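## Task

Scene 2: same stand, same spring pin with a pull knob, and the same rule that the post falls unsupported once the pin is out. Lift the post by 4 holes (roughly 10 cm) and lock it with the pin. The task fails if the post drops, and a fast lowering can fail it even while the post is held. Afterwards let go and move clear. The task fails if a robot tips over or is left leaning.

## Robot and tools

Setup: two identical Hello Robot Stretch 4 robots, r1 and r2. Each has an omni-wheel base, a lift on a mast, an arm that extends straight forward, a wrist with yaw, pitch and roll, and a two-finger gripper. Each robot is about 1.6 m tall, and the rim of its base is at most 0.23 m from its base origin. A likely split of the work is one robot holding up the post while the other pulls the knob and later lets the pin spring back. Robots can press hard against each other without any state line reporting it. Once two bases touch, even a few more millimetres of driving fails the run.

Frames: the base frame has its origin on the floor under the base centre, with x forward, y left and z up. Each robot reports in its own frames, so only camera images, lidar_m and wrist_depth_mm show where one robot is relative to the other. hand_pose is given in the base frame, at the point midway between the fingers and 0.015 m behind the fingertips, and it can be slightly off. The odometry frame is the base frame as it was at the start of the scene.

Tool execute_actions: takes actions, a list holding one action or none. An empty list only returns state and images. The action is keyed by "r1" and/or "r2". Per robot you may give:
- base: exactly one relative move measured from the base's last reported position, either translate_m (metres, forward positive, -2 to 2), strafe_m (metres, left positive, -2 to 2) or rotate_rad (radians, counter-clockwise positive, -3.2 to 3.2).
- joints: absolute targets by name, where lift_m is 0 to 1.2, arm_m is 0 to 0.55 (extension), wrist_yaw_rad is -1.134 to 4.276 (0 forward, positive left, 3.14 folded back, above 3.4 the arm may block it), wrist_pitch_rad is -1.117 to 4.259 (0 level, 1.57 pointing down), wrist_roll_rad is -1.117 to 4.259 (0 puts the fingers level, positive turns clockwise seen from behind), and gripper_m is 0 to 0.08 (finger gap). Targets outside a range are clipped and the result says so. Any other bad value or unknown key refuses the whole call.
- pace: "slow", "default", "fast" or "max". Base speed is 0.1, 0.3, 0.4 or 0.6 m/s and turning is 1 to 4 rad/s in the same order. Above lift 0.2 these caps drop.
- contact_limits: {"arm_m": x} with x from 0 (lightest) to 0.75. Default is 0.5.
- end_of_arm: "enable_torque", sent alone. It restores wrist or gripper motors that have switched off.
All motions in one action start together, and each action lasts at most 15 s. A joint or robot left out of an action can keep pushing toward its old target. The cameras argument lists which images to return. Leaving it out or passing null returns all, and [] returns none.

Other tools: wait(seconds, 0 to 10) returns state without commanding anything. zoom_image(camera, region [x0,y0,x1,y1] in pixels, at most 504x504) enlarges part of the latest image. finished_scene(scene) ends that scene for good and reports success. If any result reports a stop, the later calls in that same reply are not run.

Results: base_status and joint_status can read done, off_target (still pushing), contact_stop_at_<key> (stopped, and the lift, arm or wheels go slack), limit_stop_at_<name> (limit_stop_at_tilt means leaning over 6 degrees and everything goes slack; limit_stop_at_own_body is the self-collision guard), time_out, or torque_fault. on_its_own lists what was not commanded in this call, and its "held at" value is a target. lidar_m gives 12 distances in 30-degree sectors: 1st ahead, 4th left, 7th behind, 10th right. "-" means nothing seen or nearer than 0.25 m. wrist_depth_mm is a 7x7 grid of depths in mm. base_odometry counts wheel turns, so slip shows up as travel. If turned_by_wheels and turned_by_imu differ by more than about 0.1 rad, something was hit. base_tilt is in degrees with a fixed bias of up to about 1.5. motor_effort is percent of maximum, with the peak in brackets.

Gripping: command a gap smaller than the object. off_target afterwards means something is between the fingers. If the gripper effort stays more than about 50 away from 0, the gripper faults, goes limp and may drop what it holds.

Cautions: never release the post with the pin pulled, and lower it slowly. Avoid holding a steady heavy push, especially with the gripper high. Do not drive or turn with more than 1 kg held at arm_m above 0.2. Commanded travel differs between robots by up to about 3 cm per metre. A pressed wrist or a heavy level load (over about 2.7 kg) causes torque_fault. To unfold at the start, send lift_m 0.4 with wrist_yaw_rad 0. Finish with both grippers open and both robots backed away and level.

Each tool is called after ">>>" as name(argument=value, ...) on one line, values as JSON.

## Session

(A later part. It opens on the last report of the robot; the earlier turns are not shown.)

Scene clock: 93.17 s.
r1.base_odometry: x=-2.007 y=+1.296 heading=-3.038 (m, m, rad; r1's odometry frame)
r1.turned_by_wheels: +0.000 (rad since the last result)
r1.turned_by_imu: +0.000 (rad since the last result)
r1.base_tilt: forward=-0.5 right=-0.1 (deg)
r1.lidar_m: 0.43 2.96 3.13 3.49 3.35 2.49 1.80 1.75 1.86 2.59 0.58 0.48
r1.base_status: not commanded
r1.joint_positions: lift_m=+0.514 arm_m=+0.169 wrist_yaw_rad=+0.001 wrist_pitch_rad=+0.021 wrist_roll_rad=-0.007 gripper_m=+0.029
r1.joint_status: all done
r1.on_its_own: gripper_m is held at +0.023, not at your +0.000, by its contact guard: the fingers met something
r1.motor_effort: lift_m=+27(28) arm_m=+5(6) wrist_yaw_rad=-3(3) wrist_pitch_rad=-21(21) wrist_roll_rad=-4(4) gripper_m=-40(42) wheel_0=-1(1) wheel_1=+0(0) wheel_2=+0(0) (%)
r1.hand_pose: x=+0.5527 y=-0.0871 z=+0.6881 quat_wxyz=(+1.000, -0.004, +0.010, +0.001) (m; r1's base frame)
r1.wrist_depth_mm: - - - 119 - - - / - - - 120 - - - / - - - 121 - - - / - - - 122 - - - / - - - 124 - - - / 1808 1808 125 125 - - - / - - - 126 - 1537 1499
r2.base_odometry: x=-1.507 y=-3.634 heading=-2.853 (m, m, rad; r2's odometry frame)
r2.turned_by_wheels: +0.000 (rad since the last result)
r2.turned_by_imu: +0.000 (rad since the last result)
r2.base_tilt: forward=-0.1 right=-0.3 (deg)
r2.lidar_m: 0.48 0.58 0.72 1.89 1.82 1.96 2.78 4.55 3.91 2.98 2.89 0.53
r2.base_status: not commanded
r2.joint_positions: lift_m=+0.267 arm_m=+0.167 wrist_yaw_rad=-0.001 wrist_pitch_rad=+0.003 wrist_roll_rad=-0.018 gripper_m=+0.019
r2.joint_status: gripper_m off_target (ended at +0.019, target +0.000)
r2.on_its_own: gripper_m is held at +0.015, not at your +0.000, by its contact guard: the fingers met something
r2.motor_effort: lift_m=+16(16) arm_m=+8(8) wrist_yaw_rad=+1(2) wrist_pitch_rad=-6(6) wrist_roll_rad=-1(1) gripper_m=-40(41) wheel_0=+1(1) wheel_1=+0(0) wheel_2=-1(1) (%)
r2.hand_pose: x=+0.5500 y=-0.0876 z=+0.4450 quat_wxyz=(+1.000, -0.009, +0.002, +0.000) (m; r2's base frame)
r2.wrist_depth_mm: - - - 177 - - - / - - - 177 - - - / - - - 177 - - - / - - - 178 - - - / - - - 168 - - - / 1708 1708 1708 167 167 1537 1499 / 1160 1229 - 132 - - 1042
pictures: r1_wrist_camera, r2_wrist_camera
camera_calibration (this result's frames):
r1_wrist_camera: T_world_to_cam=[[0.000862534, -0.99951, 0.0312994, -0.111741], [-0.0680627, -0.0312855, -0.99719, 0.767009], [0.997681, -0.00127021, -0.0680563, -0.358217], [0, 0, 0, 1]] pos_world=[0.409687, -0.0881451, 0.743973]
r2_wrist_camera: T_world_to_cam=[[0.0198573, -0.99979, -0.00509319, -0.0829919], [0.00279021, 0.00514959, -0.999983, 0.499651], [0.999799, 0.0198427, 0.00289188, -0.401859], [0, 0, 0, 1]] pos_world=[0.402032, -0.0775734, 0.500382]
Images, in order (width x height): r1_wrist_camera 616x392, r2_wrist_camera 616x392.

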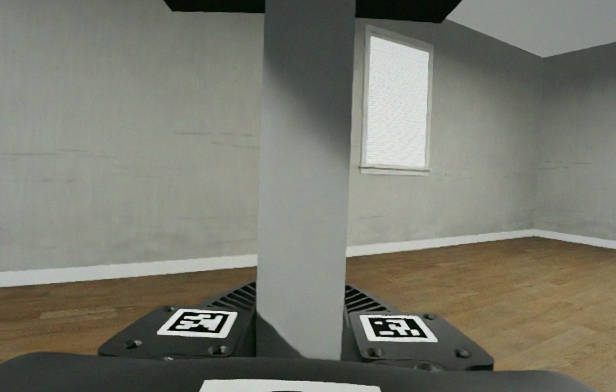

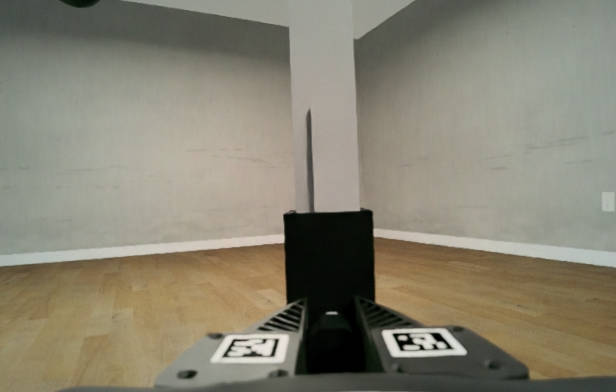

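>>> execute_actions(actions=[{"r2": {"joints": {"arm_m": 0.157}, "pace": "slow"}}], cameras=[])

>>> execute_actions(actions=[{"r1": {"joints": {"lift_m": 0.521}, "pace": "slow"}}], cameras=["r2_wrist_camera"])

Scene clock: 97.20 s.
r1.base_odometry: x=-2.007 y=+1.296 heading=-3.038 (m, m, rad; r1's odometry frame)
r1.turned_by_wheels: +0.000 (rad since the last result)
r1.turned_by_imu: -0.001 (rad since the last result)
r1.base_tilt: forward=-0.4 right=+0.0 (deg)
r1.lidar_m: 0.45 2.96 3.11 3.47 3.36 2.48 1.81 1.73 1.85 2.58 0.61 0.47
r1.base_status: not commanded
r1.joint_positions: lift_m=+0.514 arm_m=+0.169 wrist_yaw_rad=+0.001 wrist_pitch_rad=+0.021 wrist_roll_rad=-0.007 gripper_m=+0.029
r1.joint_status: not commanded
r1.on_its_own: gripper_m is held at +0.023, not at your +0.000, by its contact guard: the fingers met something
r1.motor_effort: lift_m=+27(27) arm_m=+5(5) wrist_yaw_rad=-3(4) wrist_pitch_rad=-20(19) wrist_roll_rad=-4(3) gripper_m=-42(42) wheel_0=-1(1) wheel_1=+0(1) wheel_2=+0(0) (%)
r1.hand_pose: x=+0.5527 y=-0.0871 z=+0.6881 quat_wxyz=(+1.000, -0.004, +0.010, +0.001) (m; r1's base frame)
r1.wrist_depth_mm: - - - 119 - - - / - - - 120 - - - / - - - 121 - - - / - - - 123 - - - / - - - 124 - - - / 1808 1808 125 125 - - - / - - - 125 - 1537 1499
r2.base_odometry: x=-1.507 y=-3.634 heading=-2.853 (m, m, rad; r2's odometry frame)
r2.turned_by_wheels: +0.000 (rad since the last result)
r2.turned_by_imu: -0.001 (rad since the last result)
r2.base_tilt: forward=-0.1 right=-0.3 (deg)
r2.lidar_m: 0.48 0.58 0.71 1.89 1.82 1.97 2.82 4.53 3.91 2.98 2.89 0.53
r2.base_status: not commanded
r2.joint_positions: lift_m=+0.267 arm_m=+0.160 wrist_yaw_rad=+0.004 wrist_pitch_rad=+0.004 wrist_roll_rad=-0.019 gripper_m=+0.019
r2.joint_status: all done
r2.on_its_own: gripper_m is held at +0.015, not at your +0.000, by its contact guard: the fingers met something
r2.motor_effort: lift_m=+16(16) arm_m=-16(17) wrist_yaw_rad=-13(13) wrist_pitch_rad=-10(10) wrist_roll_rad=+0(1) gripper_m=-39(40) wheel_0=-5(5) wheel_1=+0(0) wheel_2=+5(5) (%)
r2.hand_pose: x=+0.5439 y=-0.0865 z=+0.4447 quat_wxyz=(+1.000, -0.009, +0.002, +0.002) (m; r2's base frame)
r2.wrist_depth_mm: - - - 183 - - - / - - - 183 - - - / - - - 183 - - - / - - - 182 - - - / - - - 174 - - - / 1708 1756 1661 174 173 1576 1464 / 1138 1205 - 133 - - 1025
pictures: none
No camera images: the call's "cameras" was empty. Leave "cameras" out to get every camera's image.

Scene clock: 97.83 s.
r1.base_odometry: x=-2.007 y=+1.296 heading=-3.038 (m, m, rad; r1's odometry frame)
r1.turned_by_wheels: +0.000 (rad since the last result)
r1.turned_by_imu: +0.000 (rad since the last result)
r1.base_tilt: forward=-0.4 right=+0.0 (deg)
r1.lidar_m: 0.44 2.97 3.10 3.46 3.35 2.46 1.82 1.74 1.86 2.60 0.60 0.46
r1.base_status: not commanded
r1.joint_positions: lift_m=+0.520 arm_m=+0.169 wrist_yaw_rad=+0.001 wrist_pitch_rad=+0.021 wrist_roll_rad=-0.007 gripper_m=+0.029
r1.joint_status: all done
r1.on_its_own: gripper_m is held at +0.023, not at your +0.000, by its contact guard: the fingers met something
r1.motor_effort: lift_m=+27(28) arm_m=+5(6) wrist_yaw_rad=-2(5) wrist_pitch_rad=-21(20) wrist_roll_rad=-4(3) gripper_m=-41(41) wheel_0=-1(1) wheel_1=+1(0) wheel_2=+0(0) (%)
r1.hand_pose: x=+0.5527 y=-0.0871 z=+0.6941 quat_wxyz=(+1.000, -0.004, +0.011, +0.001) (m; r1's base frame)
r1.wrist_depth_mm: - - - 119 - - - / - - - 120 - - - / - - - 121 - - - / - - - 122 - - - / - - - 123 - - - / 1756 1863 124 125 - - - / - - - 126 - 1537 1464
r2.base_odometry: x=-1.507 y=-3.634 heading=-2.853 (m, m, rad; r2's odometry frame)
r2.turned_by_wheels: +0.000 (rad since the last result)
r2.turned_by_imu: +0.000 (rad since the last result)
r2.base_tilt: forward=-0.1 right=-0.3 (deg)
r2.lidar_m: 0.47 0.59 0.71 1.88 1.83 1.95 2.81 4.54 3.93 2.96 2.88 0.52
r2.base_status: not commanded
r2.joint_positions: lift_m=+0.267 arm_m=+0.160 wrist_yaw_rad=+0.004 wrist_pitch_rad=+0.004 wrist_roll_rad=-0.019 gripper_m=+0.019
r2.joint_status: not commanded
r2.on_its_own: gripper_m is held at +0.015, not at your +0.000, by its contact guard: the fingers met something
r2.motor_effort: lift_m=+17(16) arm_m=-17(17) wrist_yaw_rad=-13(13) wrist_pitch_rad=-10(10) wrist_roll_rad=-1(0) gripper_m=-39(39) wheel_0=-4(5) wheel_1=+0(0) wheel_2=+5(5) (%)
r2.hand_pose: x=+0.5439 y=-0.0865 z=+0.4447 quat_wxyz=(+1.000, -0.009, +0.002, +0.002) (m; r2's base frame)
r2.wrist_depth_mm: - - - 183 - - - / - - - 182 - - - / - - - 183 - - - / - - - 183 - - - / - - - 175 - - - / 1708 1708 1708 174 174 1576 1499 / 1160 1205 - 133 - - 1042
pictures: r2_wrist_camera
camera_calibration (this result's frames):
r2_wrist_camera: T_world_to_cam=[[0.0247745, -0.999682, -0.00476101, -0.0846356], [0.00130514, 0.00479481, -0.999988, 0.500093], [0.999692, 0.024768, 0.00142351, -0.394554], [0, 0, 0, 1]] pos_world=[0.395877, -0.0772342, 0.500246]
Images, in order (width x height): r2_wrist_camera 616x392.

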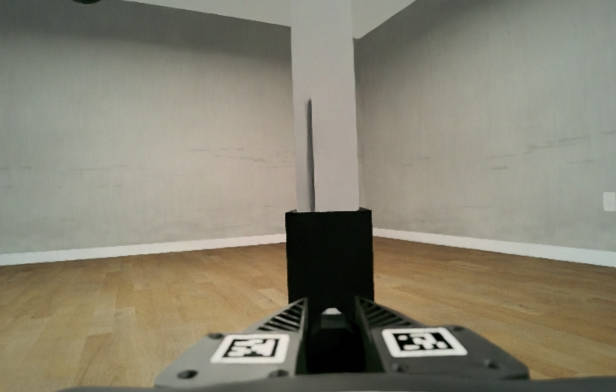

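>>> execute_actions(actions=[{"r1": {"joints": {"lift_m": 0.603}, "pace": "slow"}}], cameras=["r2_wrist_camera"])

Scene clock: 101.73 s.
r1.base_odometry: x=-2.007 y=+1.296 heading=-3.038 (m, m, rad; r1's odometry frame)
r1.turned_by_wheels: +0.000 (rad since the last result)
r1.turned_by_imu: -0.001 (rad since the last result)
r1.base_tilt: forward=-0.4 right=+0.0 (deg)
r1.lidar_m: 0.42 2.96 3.11 3.45 3.36 2.47 1.80 1.73 1.86 2.60 0.59 0.45
r1.base_status: not commanded
r1.joint_positions: lift_m=+0.602 arm_m=+0.169 wrist_yaw_rad=+0.001 wrist_pitch_rad=+0.021 wrist_roll_rad=-0.007 gripper_m=+0.029
r1.joint_status: all done
r1.on_its_own: gripper_m is held at +0.023, not at your +0.000, by its contact guard: the fingers met something
r1.motor_effort: lift_m=+27(28) arm_m=+6(6) wrist_yaw_rad=-5(3) wrist_pitch_rad=-21(21) wrist_roll_rad=-4(4) gripper_m=-41(42) wheel_0=-1(1) wheel_1=+0(1) wheel_2=+0(0) (%)
r1.hand_pose: x=+0.5527 y=-0.0871 z=+0.7761 quat_wxyz=(+1.000, -0.004, +0.011, +0.001) (m; r1's base frame)
r1.wrist_depth_mm: - - - 119 - - - / - - - 120 - - - / - - - 121 - - - / - - - 122 - - - / - - - 124 - - - / - - 124 125 - - - / - - - 126 - 1708 1661
r2.base_odometry: x=-1.507 y=-3.634 heading=-2.853 (m, m, rad; r2's odometry frame)
r2.turned_by_wheels: +0.000 (rad since the last result)
r2.turned_by_imu: -0.001 (rad since the last result)
r2.base_tilt: forward=-0.1 right=-0.3 (deg)
r2.lidar_m: 0.50 0.58 0.70 1.91 1.82 1.94 2.78 4.52 3.93 2.95 2.89 0.56
r2.base_status: not commanded
r2.joint_positions: lift_m=+0.267 arm_m=+0.160 wrist_yaw_rad=+0.004 wrist_pitch_rad=+0.004 wrist_roll_rad=-0.019 gripper_m=+0.019
r2.joint_status: not commanded
r2.on_its_own: gripper_m is held at +0.015, not at your +0.000, by its contact guard: the fingers met something
r2.motor_effort: lift_m=+17(16) arm_m=-16(16) wrist_yaw_rad=-13(13) wrist_pitch_rad=-10(10) wrist_roll_rad=+0(0) gripper_m=-40(41) wheel_0=-4(5) wheel_1=+0(0) wheel_2=+5(5) (%)
r2.hand_pose: x=+0.5439 y=-0.0865 z=+0.4447 quat_wxyz=(+1.000, -0.009, +0.002, +0.002) (m; r2's base frame)
r2.wrist_depth_mm: - - - 183 - - - / - - - 182 - - - / - - - 183 - - - / - - - 183 - - - / - - - 174 - - - / 1756 1708 1661 174 173 1537 1499 / 1160 1182 - 133 - - 1042
pictures: r2_wrist_camera
camera_calibration (this result's frames):
r2_wrist_camera: T_world_to_cam=[[0.0247745, -0.999682, -0.00476115, -0.0846355], [0.00130517, 0.00479496, -0.999988, 0.500093], [0.999692, 0.024768, 0.00142355, -0.394554], [0, 0, 0, 1]] pos_world=[0.395877, -0.0772342, 0.500246]
Images, in order (width x height): r2_wrist_camera 616x392.

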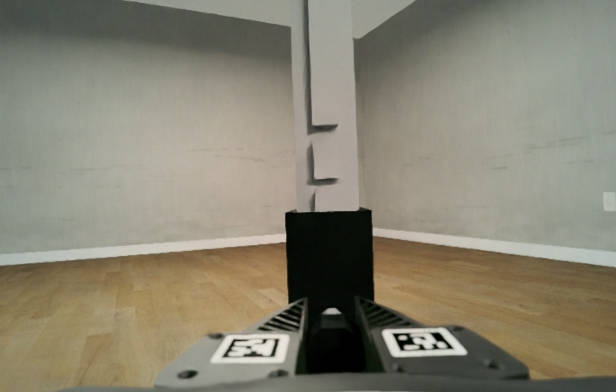

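>>> execute_actions(actions=[{"r2": {"joints": {"gripper_m": 0.045}}, "r1": {"joints": {"lift_m": 0.612}, "pace": "slow"}}], cameras=[])

>>> execute_actions(actions=[{"r1": {"joints": {"lift_m": 0.617}, "pace": "slow"}}], cameras=["r2_wrist_camera"])

Scene clock: 108.90 s.
r1.base_odometry: x=-2.007 y=+1.296 heading=-3.038 (m, m, rad; r1's odometry frame)
r1.turned_by_wheels: +0.000 (rad since the last result)
r1.turned_by_imu: -0.001 (rad since the last result)
r1.base_tilt: forward=-0.4 right=-0.1 (deg)
r1.lidar_m: 0.45 2.96 3.12 3.46 3.36 2.49 1.80 1.74 1.86 2.61 0.59 0.48
r1.base_status: not commanded
r1.joint_positions: lift_m=+0.611 arm_m=+0.169 wrist_yaw_rad=+0.001 wrist_pitch_rad=+0.023 wrist_roll_rad=-0.007 gripper_m=+0.029
r1.joint_status: all done
r1.on_its_own: gripper_m is held at +0.023, not at your +0.000, by its contact guard: the fingers met something; wrist_pitch_rad is at rest, and its effort (-28) is outside its rest range (-23 to +23)
r1.motor_effort: lift_m=+28(28) arm_m=+5(5) wrist_yaw_rad=-4(3) wrist_pitch_rad=-28(28) wrist_roll_rad=-3(4) gripper_m=-42(41) wheel_0=-1(1) wheel_1=+1(1) wheel_2=+0(0) (%)
r1.hand_pose: x=+0.5527 y=-0.0871 z=+0.7845 quat_wxyz=(+1.000, -0.004, +0.012, +0.001) (m; r1's base frame)
r1.wrist_depth_mm: - - - 119 - - - / - - - 120 - - - / - - - 121 - - - / - - - 122 - - - / - - - 124 - - - / - - 125 125 - - - / - - - 126 - 1661 1661
r2.base_odometry: x=-1.507 y=-3.634 heading=-2.853 (m, m, rad; r2's odometry frame)
r2.turned_by_wheels: +0.000 (rad since the last result)
r2.turned_by_imu: -0.001 (rad since the last result)
r2.base_tilt: forward=-0.1 right=-0.3 (deg)
r2.lidar_m: 0.47 0.58 0.71 1.91 1.83 1.94 2.82 4.55 3.91 2.96 2.89 0.53
r2.base_status: not commanded
r2.joint_positions: lift_m=+0.267 arm_m=+0.159 wrist_yaw_rad=+0.000 wrist_pitch_rad=+0.003 wrist_roll_rad=-0.019 gripper_m=+0.045
r2.joint_status: all done
r2.motor_effort: lift_m=+16(16) arm_m=-9(16) wrist_yaw_rad=-2(13) wrist_pitch_rad=-7(10) wrist_roll_rad=+0(1) gripper_m=+1(36) wheel_0=-1(5) wheel_1=+0(0) wheel_2=+0(5) (%)
r2.hand_pose: x=+0.5421 y=-0.0874 z=+0.4449 quat_wxyz=(+1.000, -0.009, +0.002, +0.000) (m; r2's base frame)
r2.wrist_depth_mm: - - - 185 - - - / - - - 185 - - - / - - - 185 - - - / - - - 185 - - - / - - - 176 - - - / 1708 1708 1661 176 176 1537 1499 / 1160 1205 105 136 136 - 1078
pictures: none
No camera images: the call's "cameras" was empty. Leave "cameras" out to get every camera's image.

Scene clock: 109.50 s.
r1.base_odometry: x=-2.007 y=+1.296 heading=-3.038 (m, m, rad; r1's odometry frame)
r1.turned_by_wheels: +0.000 (rad since the last result)
r1.turned_by_imu: +0.000 (rad since the last result)
r1.base_tilt: forward=-0.3 right=-0.1 (deg)
r1.lidar_m: 0.44 2.97 3.13 3.48 3.34 2.48 1.82 1.74 1.85 2.58 0.59 0.46
r1.base_status: not commanded
r1.joint_positions: lift_m=+0.616 arm_m=+0.169 wrist_yaw_rad=+0.001 wrist_pitch_rad=+0.024 wrist_roll_rad=-0.007 gripper_m=+0.029
r1.joint_status: all done
r1.on_its_own: gripper_m is held at +0.023, not at your +0.000, by its contact guard: the fingers met something; wrist_pitch_rad is at rest, and its effort (-28) is outside its rest range (-23 to +23)
r1.motor_effort: lift_m=+28(29) arm_m=+5(5) wrist_yaw_rad=-4(4) wrist_pitch_rad=-28(29) wrist_roll_rad=-2(4) gripper_m=-42(43) wheel_0=-1(1) wheel_1=+0(1) wheel_2=+0(0) (%)
r1.hand_pose: x=+0.5527 y=-0.0871 z=+0.7894 quat_wxyz=(+1.000, -0.004, +0.012, +0.001) (m; r1's base frame)
r1.wrist_depth_mm: - - - 119 - - - / - - - 120 - - - / - - - 121 - - - / - - - 122 - - - / - - - 123 - - - / - - 125 125 - - - / - - - 126 - 1661 1618
r2.base_odometry: x=-1.507 y=-3.634 heading=-2.853 (m, m, rad; r2's odometry frame)
r2.turned_by_wheels: +0.000 (rad since the last result)
r2.turned_by_imu: +0.000 (rad since the last result)
r2.base_tilt: forward=-0.1 right=-0.3 (deg)
r2.lidar_m: 0.49 0.58 0.69 1.90 1.83 1.96 2.79 4.54 3.94 2.96 2.87 0.51
r2.base_status: not commanded
r2.joint_positions: lift_m=+0.267 arm_m=+0.159 wrist_yaw_rad=+0.000 wrist_pitch_rad=+0.003 wrist_roll_rad=-0.019 gripper_m=+0.045
r2.joint_status: not commanded
r2.motor_effort: lift_m=+16(16) arm_m=-9(9) wrist_yaw_rad=-2(2) wrist_pitch_rad=-7(7) wrist_roll_rad=+0(0) gripper_m=+2(3) wheel_0=-1(1) wheel_1=+0(0) wheel_2=+0(0) (%)
r2.hand_pose: x=+0.5421 y=-0.0874 z=+0.4449 quat_wxyz=(+1.000, -0.009, +0.002, +0.000) (m; r2's base frame)
r2.wrist_depth_mm: - - - 185 - - - / - - - 185 - - - / - - - 185 - - - / - - - 185 - - - / - - - 177 - - - / 1756 1661 1661 176 176 1576 1499 / 1160 1205 104 136 136 - 1078
pictures: r2_wrist_camera
camera_calibration (this result's frames):
r2_wrist_camera: T_world_to_cam=[[0.0209775, -0.999769, -0.00461256, -0.0834167], [0.00252669, 0.00466658, -0.999986, 0.499681], [0.999777, 0.0209655, 0.002624, -0.393741], [0, 0, 0, 1]] pos_world=[0.39414, -0.0774743, 0.500322]
Images, in order (width x height): r2_wrist_camera 616x392.

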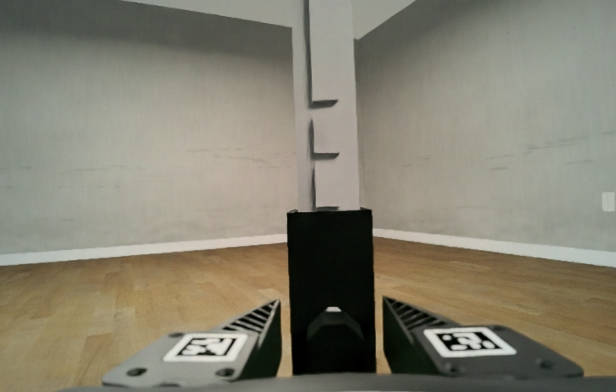

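>>> execute_actions(actions=[{"r1": {"joints": {"lift_m": 0.62}, "pace": "slow"}}], cameras=["r2_wrist_camera"])

Scene clock: 111.40 s.
r1.base_odometry: x=-2.007 y=+1.296 heading=-3.038 (m, m, rad; r1's odometry frame)
r1.turned_by_wheels: +0.000 (rad since the last result)
r1.turned_by_imu: -0.001 (rad since the last result)
r1.base_tilt: forward=-0.4 right=-0.1 (deg)
r1.lidar_m: 0.45 2.96 3.10 3.47 3.36 2.48 1.81 1.73 1.86 2.58 0.60 0.48
r1.base_status: not commanded
r1.joint_positions: lift_m=+0.619 arm_m=+0.169 wrist_yaw_rad=+0.002 wrist_pitch_rad=+0.024 wrist_roll_rad=-0.007 gripper_m=+0.029
r1.joint_status: all done
r1.on_its_own: gripper_m is held at +0.023, not at your +0.000, by its contact guard: the fingers met something; wrist_pitch_rad is at rest, and its effort (-28) is outside its rest range (-23 to +23)
r1.motor_effort: lift_m=+28(30) arm_m=+5(5) wrist_yaw_rad=-5(4) wrist_pitch_rad=-28(28) wrist_roll_rad=-4(3) gripper_m=-40(43) wheel_0=-1(1) wheel_1=+1(0) wheel_2=+0(0) (%)
r1.hand_pose: x=+0.5527 y=-0.0871 z=+0.7925 quat_wxyz=(+1.000, -0.004, +0.012, +0.001) (m; r1's base frame)
r1.wrist_depth_mm: - - - 118 - - - / - - - 120 - - - / - - - 121 - - - / - - - 122 - - - / - - - 124 - - - / - - 125 125 - - - / - - - 126 - 1708 1756
r2.base_odometry: x=-1.507 y=-3.634 heading=-2.853 (m, m, rad; r2's odometry frame)
r2.turned_by_wheels: +0.000 (rad since the last result)
r2.turned_by_imu: -0.001 (rad since the last result)
r2.base_tilt: forward=-0.1 right=-0.3 (deg)
r2.lidar_m: 0.49 0.61 0.73 1.89 1.83 1.94 2.79 4.55 3.93 2.96 2.87 0.51
r2.base_status: not commanded
r2.joint_positions: lift_m=+0.267 arm_m=+0.159 wrist_yaw_rad=+0.000 wrist_pitch_rad=+0.003 wrist_roll_rad=-0.019 gripper_m=+0.045
r2.joint_status: not commanded
r2.motor_effort: lift_m=+17(16) arm_m=-9(9) wrist_yaw_rad=-2(2) wrist_pitch_rad=-7(7) wrist_roll_rad=+0(0) gripper_m=+1(3) wheel_0=-1(1) wheel_1=+0(0) wheel_2=+0(0) (%)
r2.hand_pose: x=+0.5421 y=-0.0874 z=+0.4449 quat_wxyz=(+1.000, -0.009, +0.002, +0.000) (m; r2's base frame)
r2.wrist_depth_mm: - - - 185 - - - / - - - 185 - - - / - - - 185 - - - / - - - 185 - - - / - - - 177 - - - / 1756 1708 1708 177 176 1537 1499 / 1160 1205 105 140 140 - 1078
pictures: r2_wrist_camera
camera_calibration (this result's frames):
r2_wrist_camera: T_world_to_cam=[[0.0209772, -0.999769, -0.00461253, -0.0834167], [0.00252674, 0.00466654, -0.999986, 0.499681], [0.999777, 0.0209653, 0.00262405, -0.393741], [0, 0, 0, 1]] pos_world=[0.39414, -0.0774743, 0.500322]
Images, in order (width x height): r2_wrist_camera 616x392.

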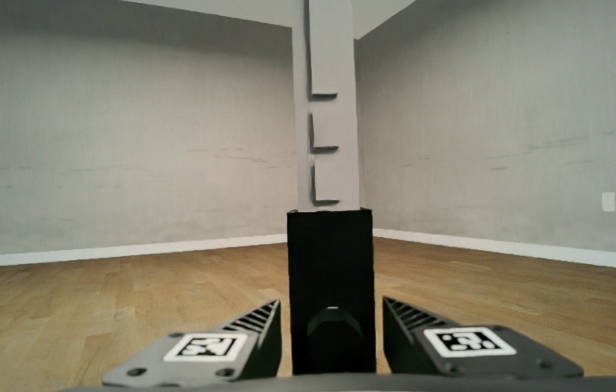

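The knob depth went from 136 to 140 mm, so the pin has snapped in. I'll lower the post slowly onto it while r2 retreats.

>>> execute_actions(actions=[{"r1": {"joints": {"lift_m": 0.611}, "pace": "slow"}, "r2": {"joints": {"arm_m": 0.1}}}], cameras=["r2_wrist_camera"])

Scene clock: 114.40 s.
r1.base_odometry: x=-2.007 y=+1.296 heading=-3.038 (m, m, rad; r1's odometry frame)
r1.turned_by_wheels: +0.000 (rad since the last result)
r1.turned_by_imu: -0.001 (rad since the last result)
r1.base_tilt: forward=-0.5 right=-0.1 (deg)
r1.lidar_m: 0.44 2.96 3.09 3.50 3.37 2.49 1.80 1.74 1.85 2.58 0.61 0.46
r1.base_status: not commanded
r1.joint_positions: lift_m=+0.611 arm_m=+0.169 wrist_yaw_rad=+0.001 wrist_pitch_rad=+0.016 wrist_roll_rad=-0.009 gripper_m=+0.028
r1.joint_status: all done
r1.on_its_own: gripper_m is held at +0.023, not at your +0.000, by its contact guard: the fingers met something
r1.motor_effort: lift_m=+14(28) arm_m=+5(5) wrist_yaw_rad=-2(4) wrist_pitch_rad=-7(28) wrist_roll_rad=+1(3) gripper_m=-41(41) wheel_0=-1(1) wheel_1=+0(1) wheel_2=+0(0) (%)
r1.hand_pose: x=+0.5527 y=-0.0873 z=+0.7862 quat_wxyz=(+1.000, -0.004, +0.008, +0.000) (m; r1's base frame)
r1.wrist_depth_mm: - - - 120 - - - / - - - 121 - - - / - - - 122 - - - / - - - 123 - - - / - - - 124 - - - / - - 125 125 - - - / - - - 126 - 1708 1661
r2.base_odometry: x=-1.507 y=-3.634 heading=-2.853 (m, m, rad; r2's odometry frame)
r2.turned_by_wheels: +0.000 (rad since the last result)
r2.turned_by_imu: -0.001 (rad since the last result)
r2.base_tilt: forward=-0.1 right=-0.3 (deg)
r2.lidar_m: 0.49 0.61 0.69 1.86 1.84 1.96 2.80 4.55 3.91 2.97 2.89 0.51
r2.base_status: not commanded
r2.joint_positions: lift_m=+0.267 arm_m=+0.102 wrist_yaw_rad=+0.000 wrist_pitch_rad=+0.003 wrist_roll_rad=-0.019 gripper_m=+0.045
r2.joint_status: all done
r2.motor_effort: lift_m=+16(17) arm_m=-9(9) wrist_yaw_rad=-1(2) wrist_pitch_rad=-7(7) wrist_roll_rad=+0(1) gripper_m=+3(2) wheel_0=-1(1) wheel_1=+0(0) wheel_2=+0(0) (%)
r2.hand_pose: x=+0.4851 y=-0.0874 z=+0.4449 quat_wxyz=(+1.000, -0.009, +0.002, +0.000) (m; r2's base frame)
r2.wrist_depth_mm: - - - - - - - / - - - - - - - / - - - 242 - - - / - - - 242 - - - / - - - 234 - - - / 1756 1708 1708 233 232 1537 1464 / 1160 1205 104 233 163 - 1078
pictures: r2_wrist_camera
camera_calibration (this result's frames):
r2_wrist_camera: T_world_to_cam=[[0.0206271, -0.999777, -0.00460894, -0.0821265], [0.00266585, 0.00466491, -0.999986, 0.499787], [0.999784, 0.0206145, 0.00276148, -0.336785], [0, 0, 0, 1]] pos_world=[0.337074, -0.077497, 0.500331]
Images, in order (width x height): r2_wrist_camera 616x392.

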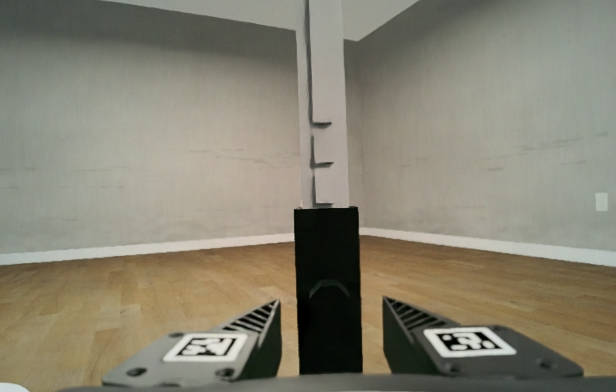

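The wrist effort is back to its unloaded value, so the post is resting on the pin. Now I'll release and clear out.

>>> execute_actions(actions=[{"r1": {"joints": {"gripper_m": 0.07}}, "r2": {"joints": {"arm_m": 0.0}, "base": {"translate_m": -0.3}, "pace": "fast"}}], cameras=[])

>>> execute_actions(actions=[{"r1": {"joints": {"arm_m": 0.01}, "base": {"translate_m": -0.3}, "pace": "fast"}}], cameras=["r2_wrist_camera", "r1_head_camera"])

Scene clock: 119.57 s.
r1.base_odometry: x=-2.007 y=+1.296 heading=-3.038 (m, m, rad; r1's odometry frame)
r1.turned_by_wheels: +0.000 (rad since the last result)
r1.turned_by_imu: -0.001 (rad since the last result)
r1.base_tilt: forward=-0.6 right=-0.1 (deg)
r1.lidar_m: 0.44 2.96 3.11 3.47 3.36 2.45 1.81 1.74 1.86 1.05 0.78 0.46
r1.base_status: not commanded
r1.joint_positions: lift_m=+0.611 arm_m=+0.169 wrist_yaw_rad=+0.000 wrist_pitch_rad=+0.016 wrist_roll_rad=-0.009 gripper_m=+0.070
r1.joint_status: all done
r1.motor_effort: lift_m=+14(14) arm_m=+5(5) wrist_yaw_rad=+0(2) wrist_pitch_rad=-6(6) wrist_roll_rad=+1(1) gripper_m=+3(36) wheel_0=-1(1) wheel_1=+1(0) wheel_2=+0(0) (%)
r1.hand_pose: x=+0.5526 y=-0.0874 z=+0.7862 quat_wxyz=(+1.000, -0.005, +0.008, +0.000) (m; r1's base frame)
r1.wrist_depth_mm: - - - 120 - - - / - - - 121 - - - / - - - 122 - - - / - - - 123 - - - / - - - 124 - - - / - - 148 125 152 - - / - - 138 126 128 - -
r2.base_odometry: x=-1.219 y=-3.549 heading=-2.854 (m, m, rad; r2's odometry frame)
r2.turned_by_wheels: +0.000 (rad since the last result)
r2.turned_by_imu: -0.001 (rad since the last result)
r2.base_tilt: forward=-0.1 right=-0.3 (deg)
r2.lidar_m: 0.76 0.83 2.28 1.76 1.70 1.79 2.60 4.28 4.08 3.10 3.01 3.16
r2.base_status: done
r2.joint_positions: lift_m=+0.267 arm_m=+0.001 wrist_yaw_rad=+0.000 wrist_pitch_rad=+0.003 wrist_roll_rad=-0.019 gripper_m=+0.045
r2.joint_status: all done
r2.motor_effort: lift_m=+17(17) arm_m=-8(9) wrist_yaw_rad=-1(2) wrist_pitch_rad=-6(7) wrist_roll_rad=+0(0) gripper_m=+1(1) wheel_0=+0(6) wheel_1=+0(6) wheel_2=-1(10) (%)
r2.hand_pose: x=+0.3850 y=-0.0874 z=+0.4450 quat_wxyz=(+1.000, -0.009, +0.002, +0.000) (m; r2's base frame)
r2.wrist_depth_mm: 741 741 647 661 - - - / - - - - - - - / - - - - - - - / - - - - - - - / - - - - - - - / 1708 1708 1708 1499 1499 1576 1537 / 668 691 104 1060 164 - 1078
pictures: none
No camera images: the call's "cameras" was empty. Leave "cameras" out to get every camera's image.

Scene clock: 121.67 s.
r1.base_odometry: x=-1.709 y=+1.327 heading=-3.038 (m, m, rad; r1's odometry frame)
r1.turned_by_wheels: +0.000 (rad since the last result)
r1.turned_by_imu: +0.000 (rad since the last result)
r1.base_tilt: forward=-0.5 right=-0.1 (deg)
r1.lidar_m: 0.74 3.23 3.39 3.34 3.21 2.11 1.54 1.47 1.56 2.18 1.03 1.00
r1.base_status: done
r1.joint_positions: lift_m=+0.611 arm_m=+0.011 wrist_yaw_rad=+0.000 wrist_pitch_rad=+0.016 wrist_roll_rad=-0.009 gripper_m=+0.070
r1.joint_status: all done
r1.motor_effort: lift_m=+14(14) arm_m=-6(7) wrist_yaw_rad=+0(1) wrist_pitch_rad=-7(7) wrist_roll_rad=+2(1) gripper_m=+3(1) wheel_0=+0(11) wheel_1=-1(7) wheel_2=+0(10) (%)
r1.hand_pose: x=+0.3946 y=-0.0875 z=+0.7861 quat_wxyz=(+1.000, -0.005, +0.008, +0.000) (m; r1's base frame)
r1.wrist_depth_mm: - - - - - - - / - - - - - - - / - - - - - - - / - - - - - - - / - - - - - - - / - - 158 - 152 - - / - - 1708 1708 128 - -
r2.base_odometry: x=-1.219 y=-3.549 heading=-2.854 (m, m, rad; r2's odometry frame)
r2.turned_by_wheels: +0.000 (rad since the last result)
r2.turned_by_imu: -0.001 (rad since the last result)
r2.base_tilt: forward=-0.1 right=-0.3 (deg)
r2.lidar_m: 0.80 0.90 1.14 1.76 1.68 1.81 2.59 4.29 4.12 3.12 3.02 3.18
r2.base_status: not commanded
r2.joint_positions: lift_m=+0.267 arm_m=+0.001 wrist_yaw_rad=+0.000 wrist_pitch_rad=+0.003 wrist_roll_rad=-0.019 gripper_m=+0.045
r2.joint_status: not commanded
r2.motor_effort: lift_m=+16(16) arm_m=-8(8) wrist_yaw_rad=-1(1) wrist_pitch_rad=-6(6) wrist_roll_rad=+1(0) gripper_m=+0(1) wheel_0=+0(0) wheel_1=-1(1) wheel_2=-1(1) (%)
r2.hand_pose: x=+0.3850 y=-0.0874 z=+0.4450 quat_wxyz=(+1.000, -0.009, +0.002, +0.000) (m; r2's base frame)
r2.wrist_depth_mm: - - - - - - - / - - - - - - - / - - - - - - - / - - - - - - - / - - - - - - - / 1756 1708 1708 1499 1464 1576 1499 / 854 1229 104 1060 164 - 1098
pictures: r1_head_camera, r2_wrist_camera
camera_calibration (this result's frames):
r2_wrist_camera: T_world_to_cam=[[0.020574, -0.999778, -0.00458473, -0.0800647], [0.00277635, 0.00464281, -0.999985, 0.500025], [0.999784, 0.020561, 0.00287126, -0.236814], [0, 0, 0, 1]] pos_world=[0.237022, -0.0774993, 0.500331]
Images, in order (width x height): r1_head_camera 420x560, r2_wrist_camera 616x392.

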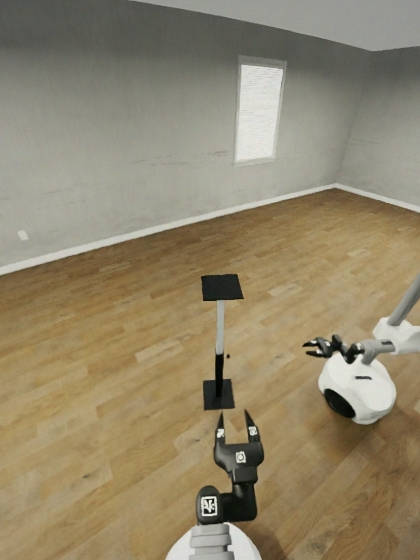

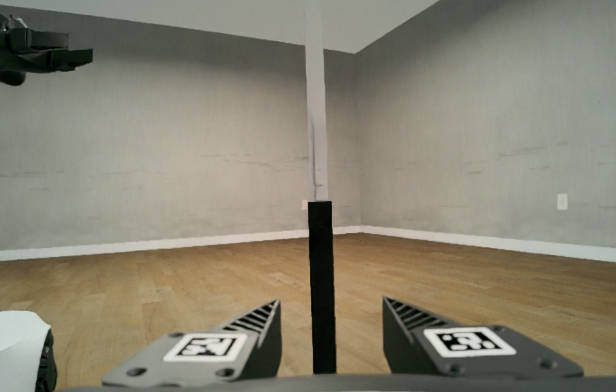

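>>> finished_scene(scene=2)

The scene is finished: the task was done.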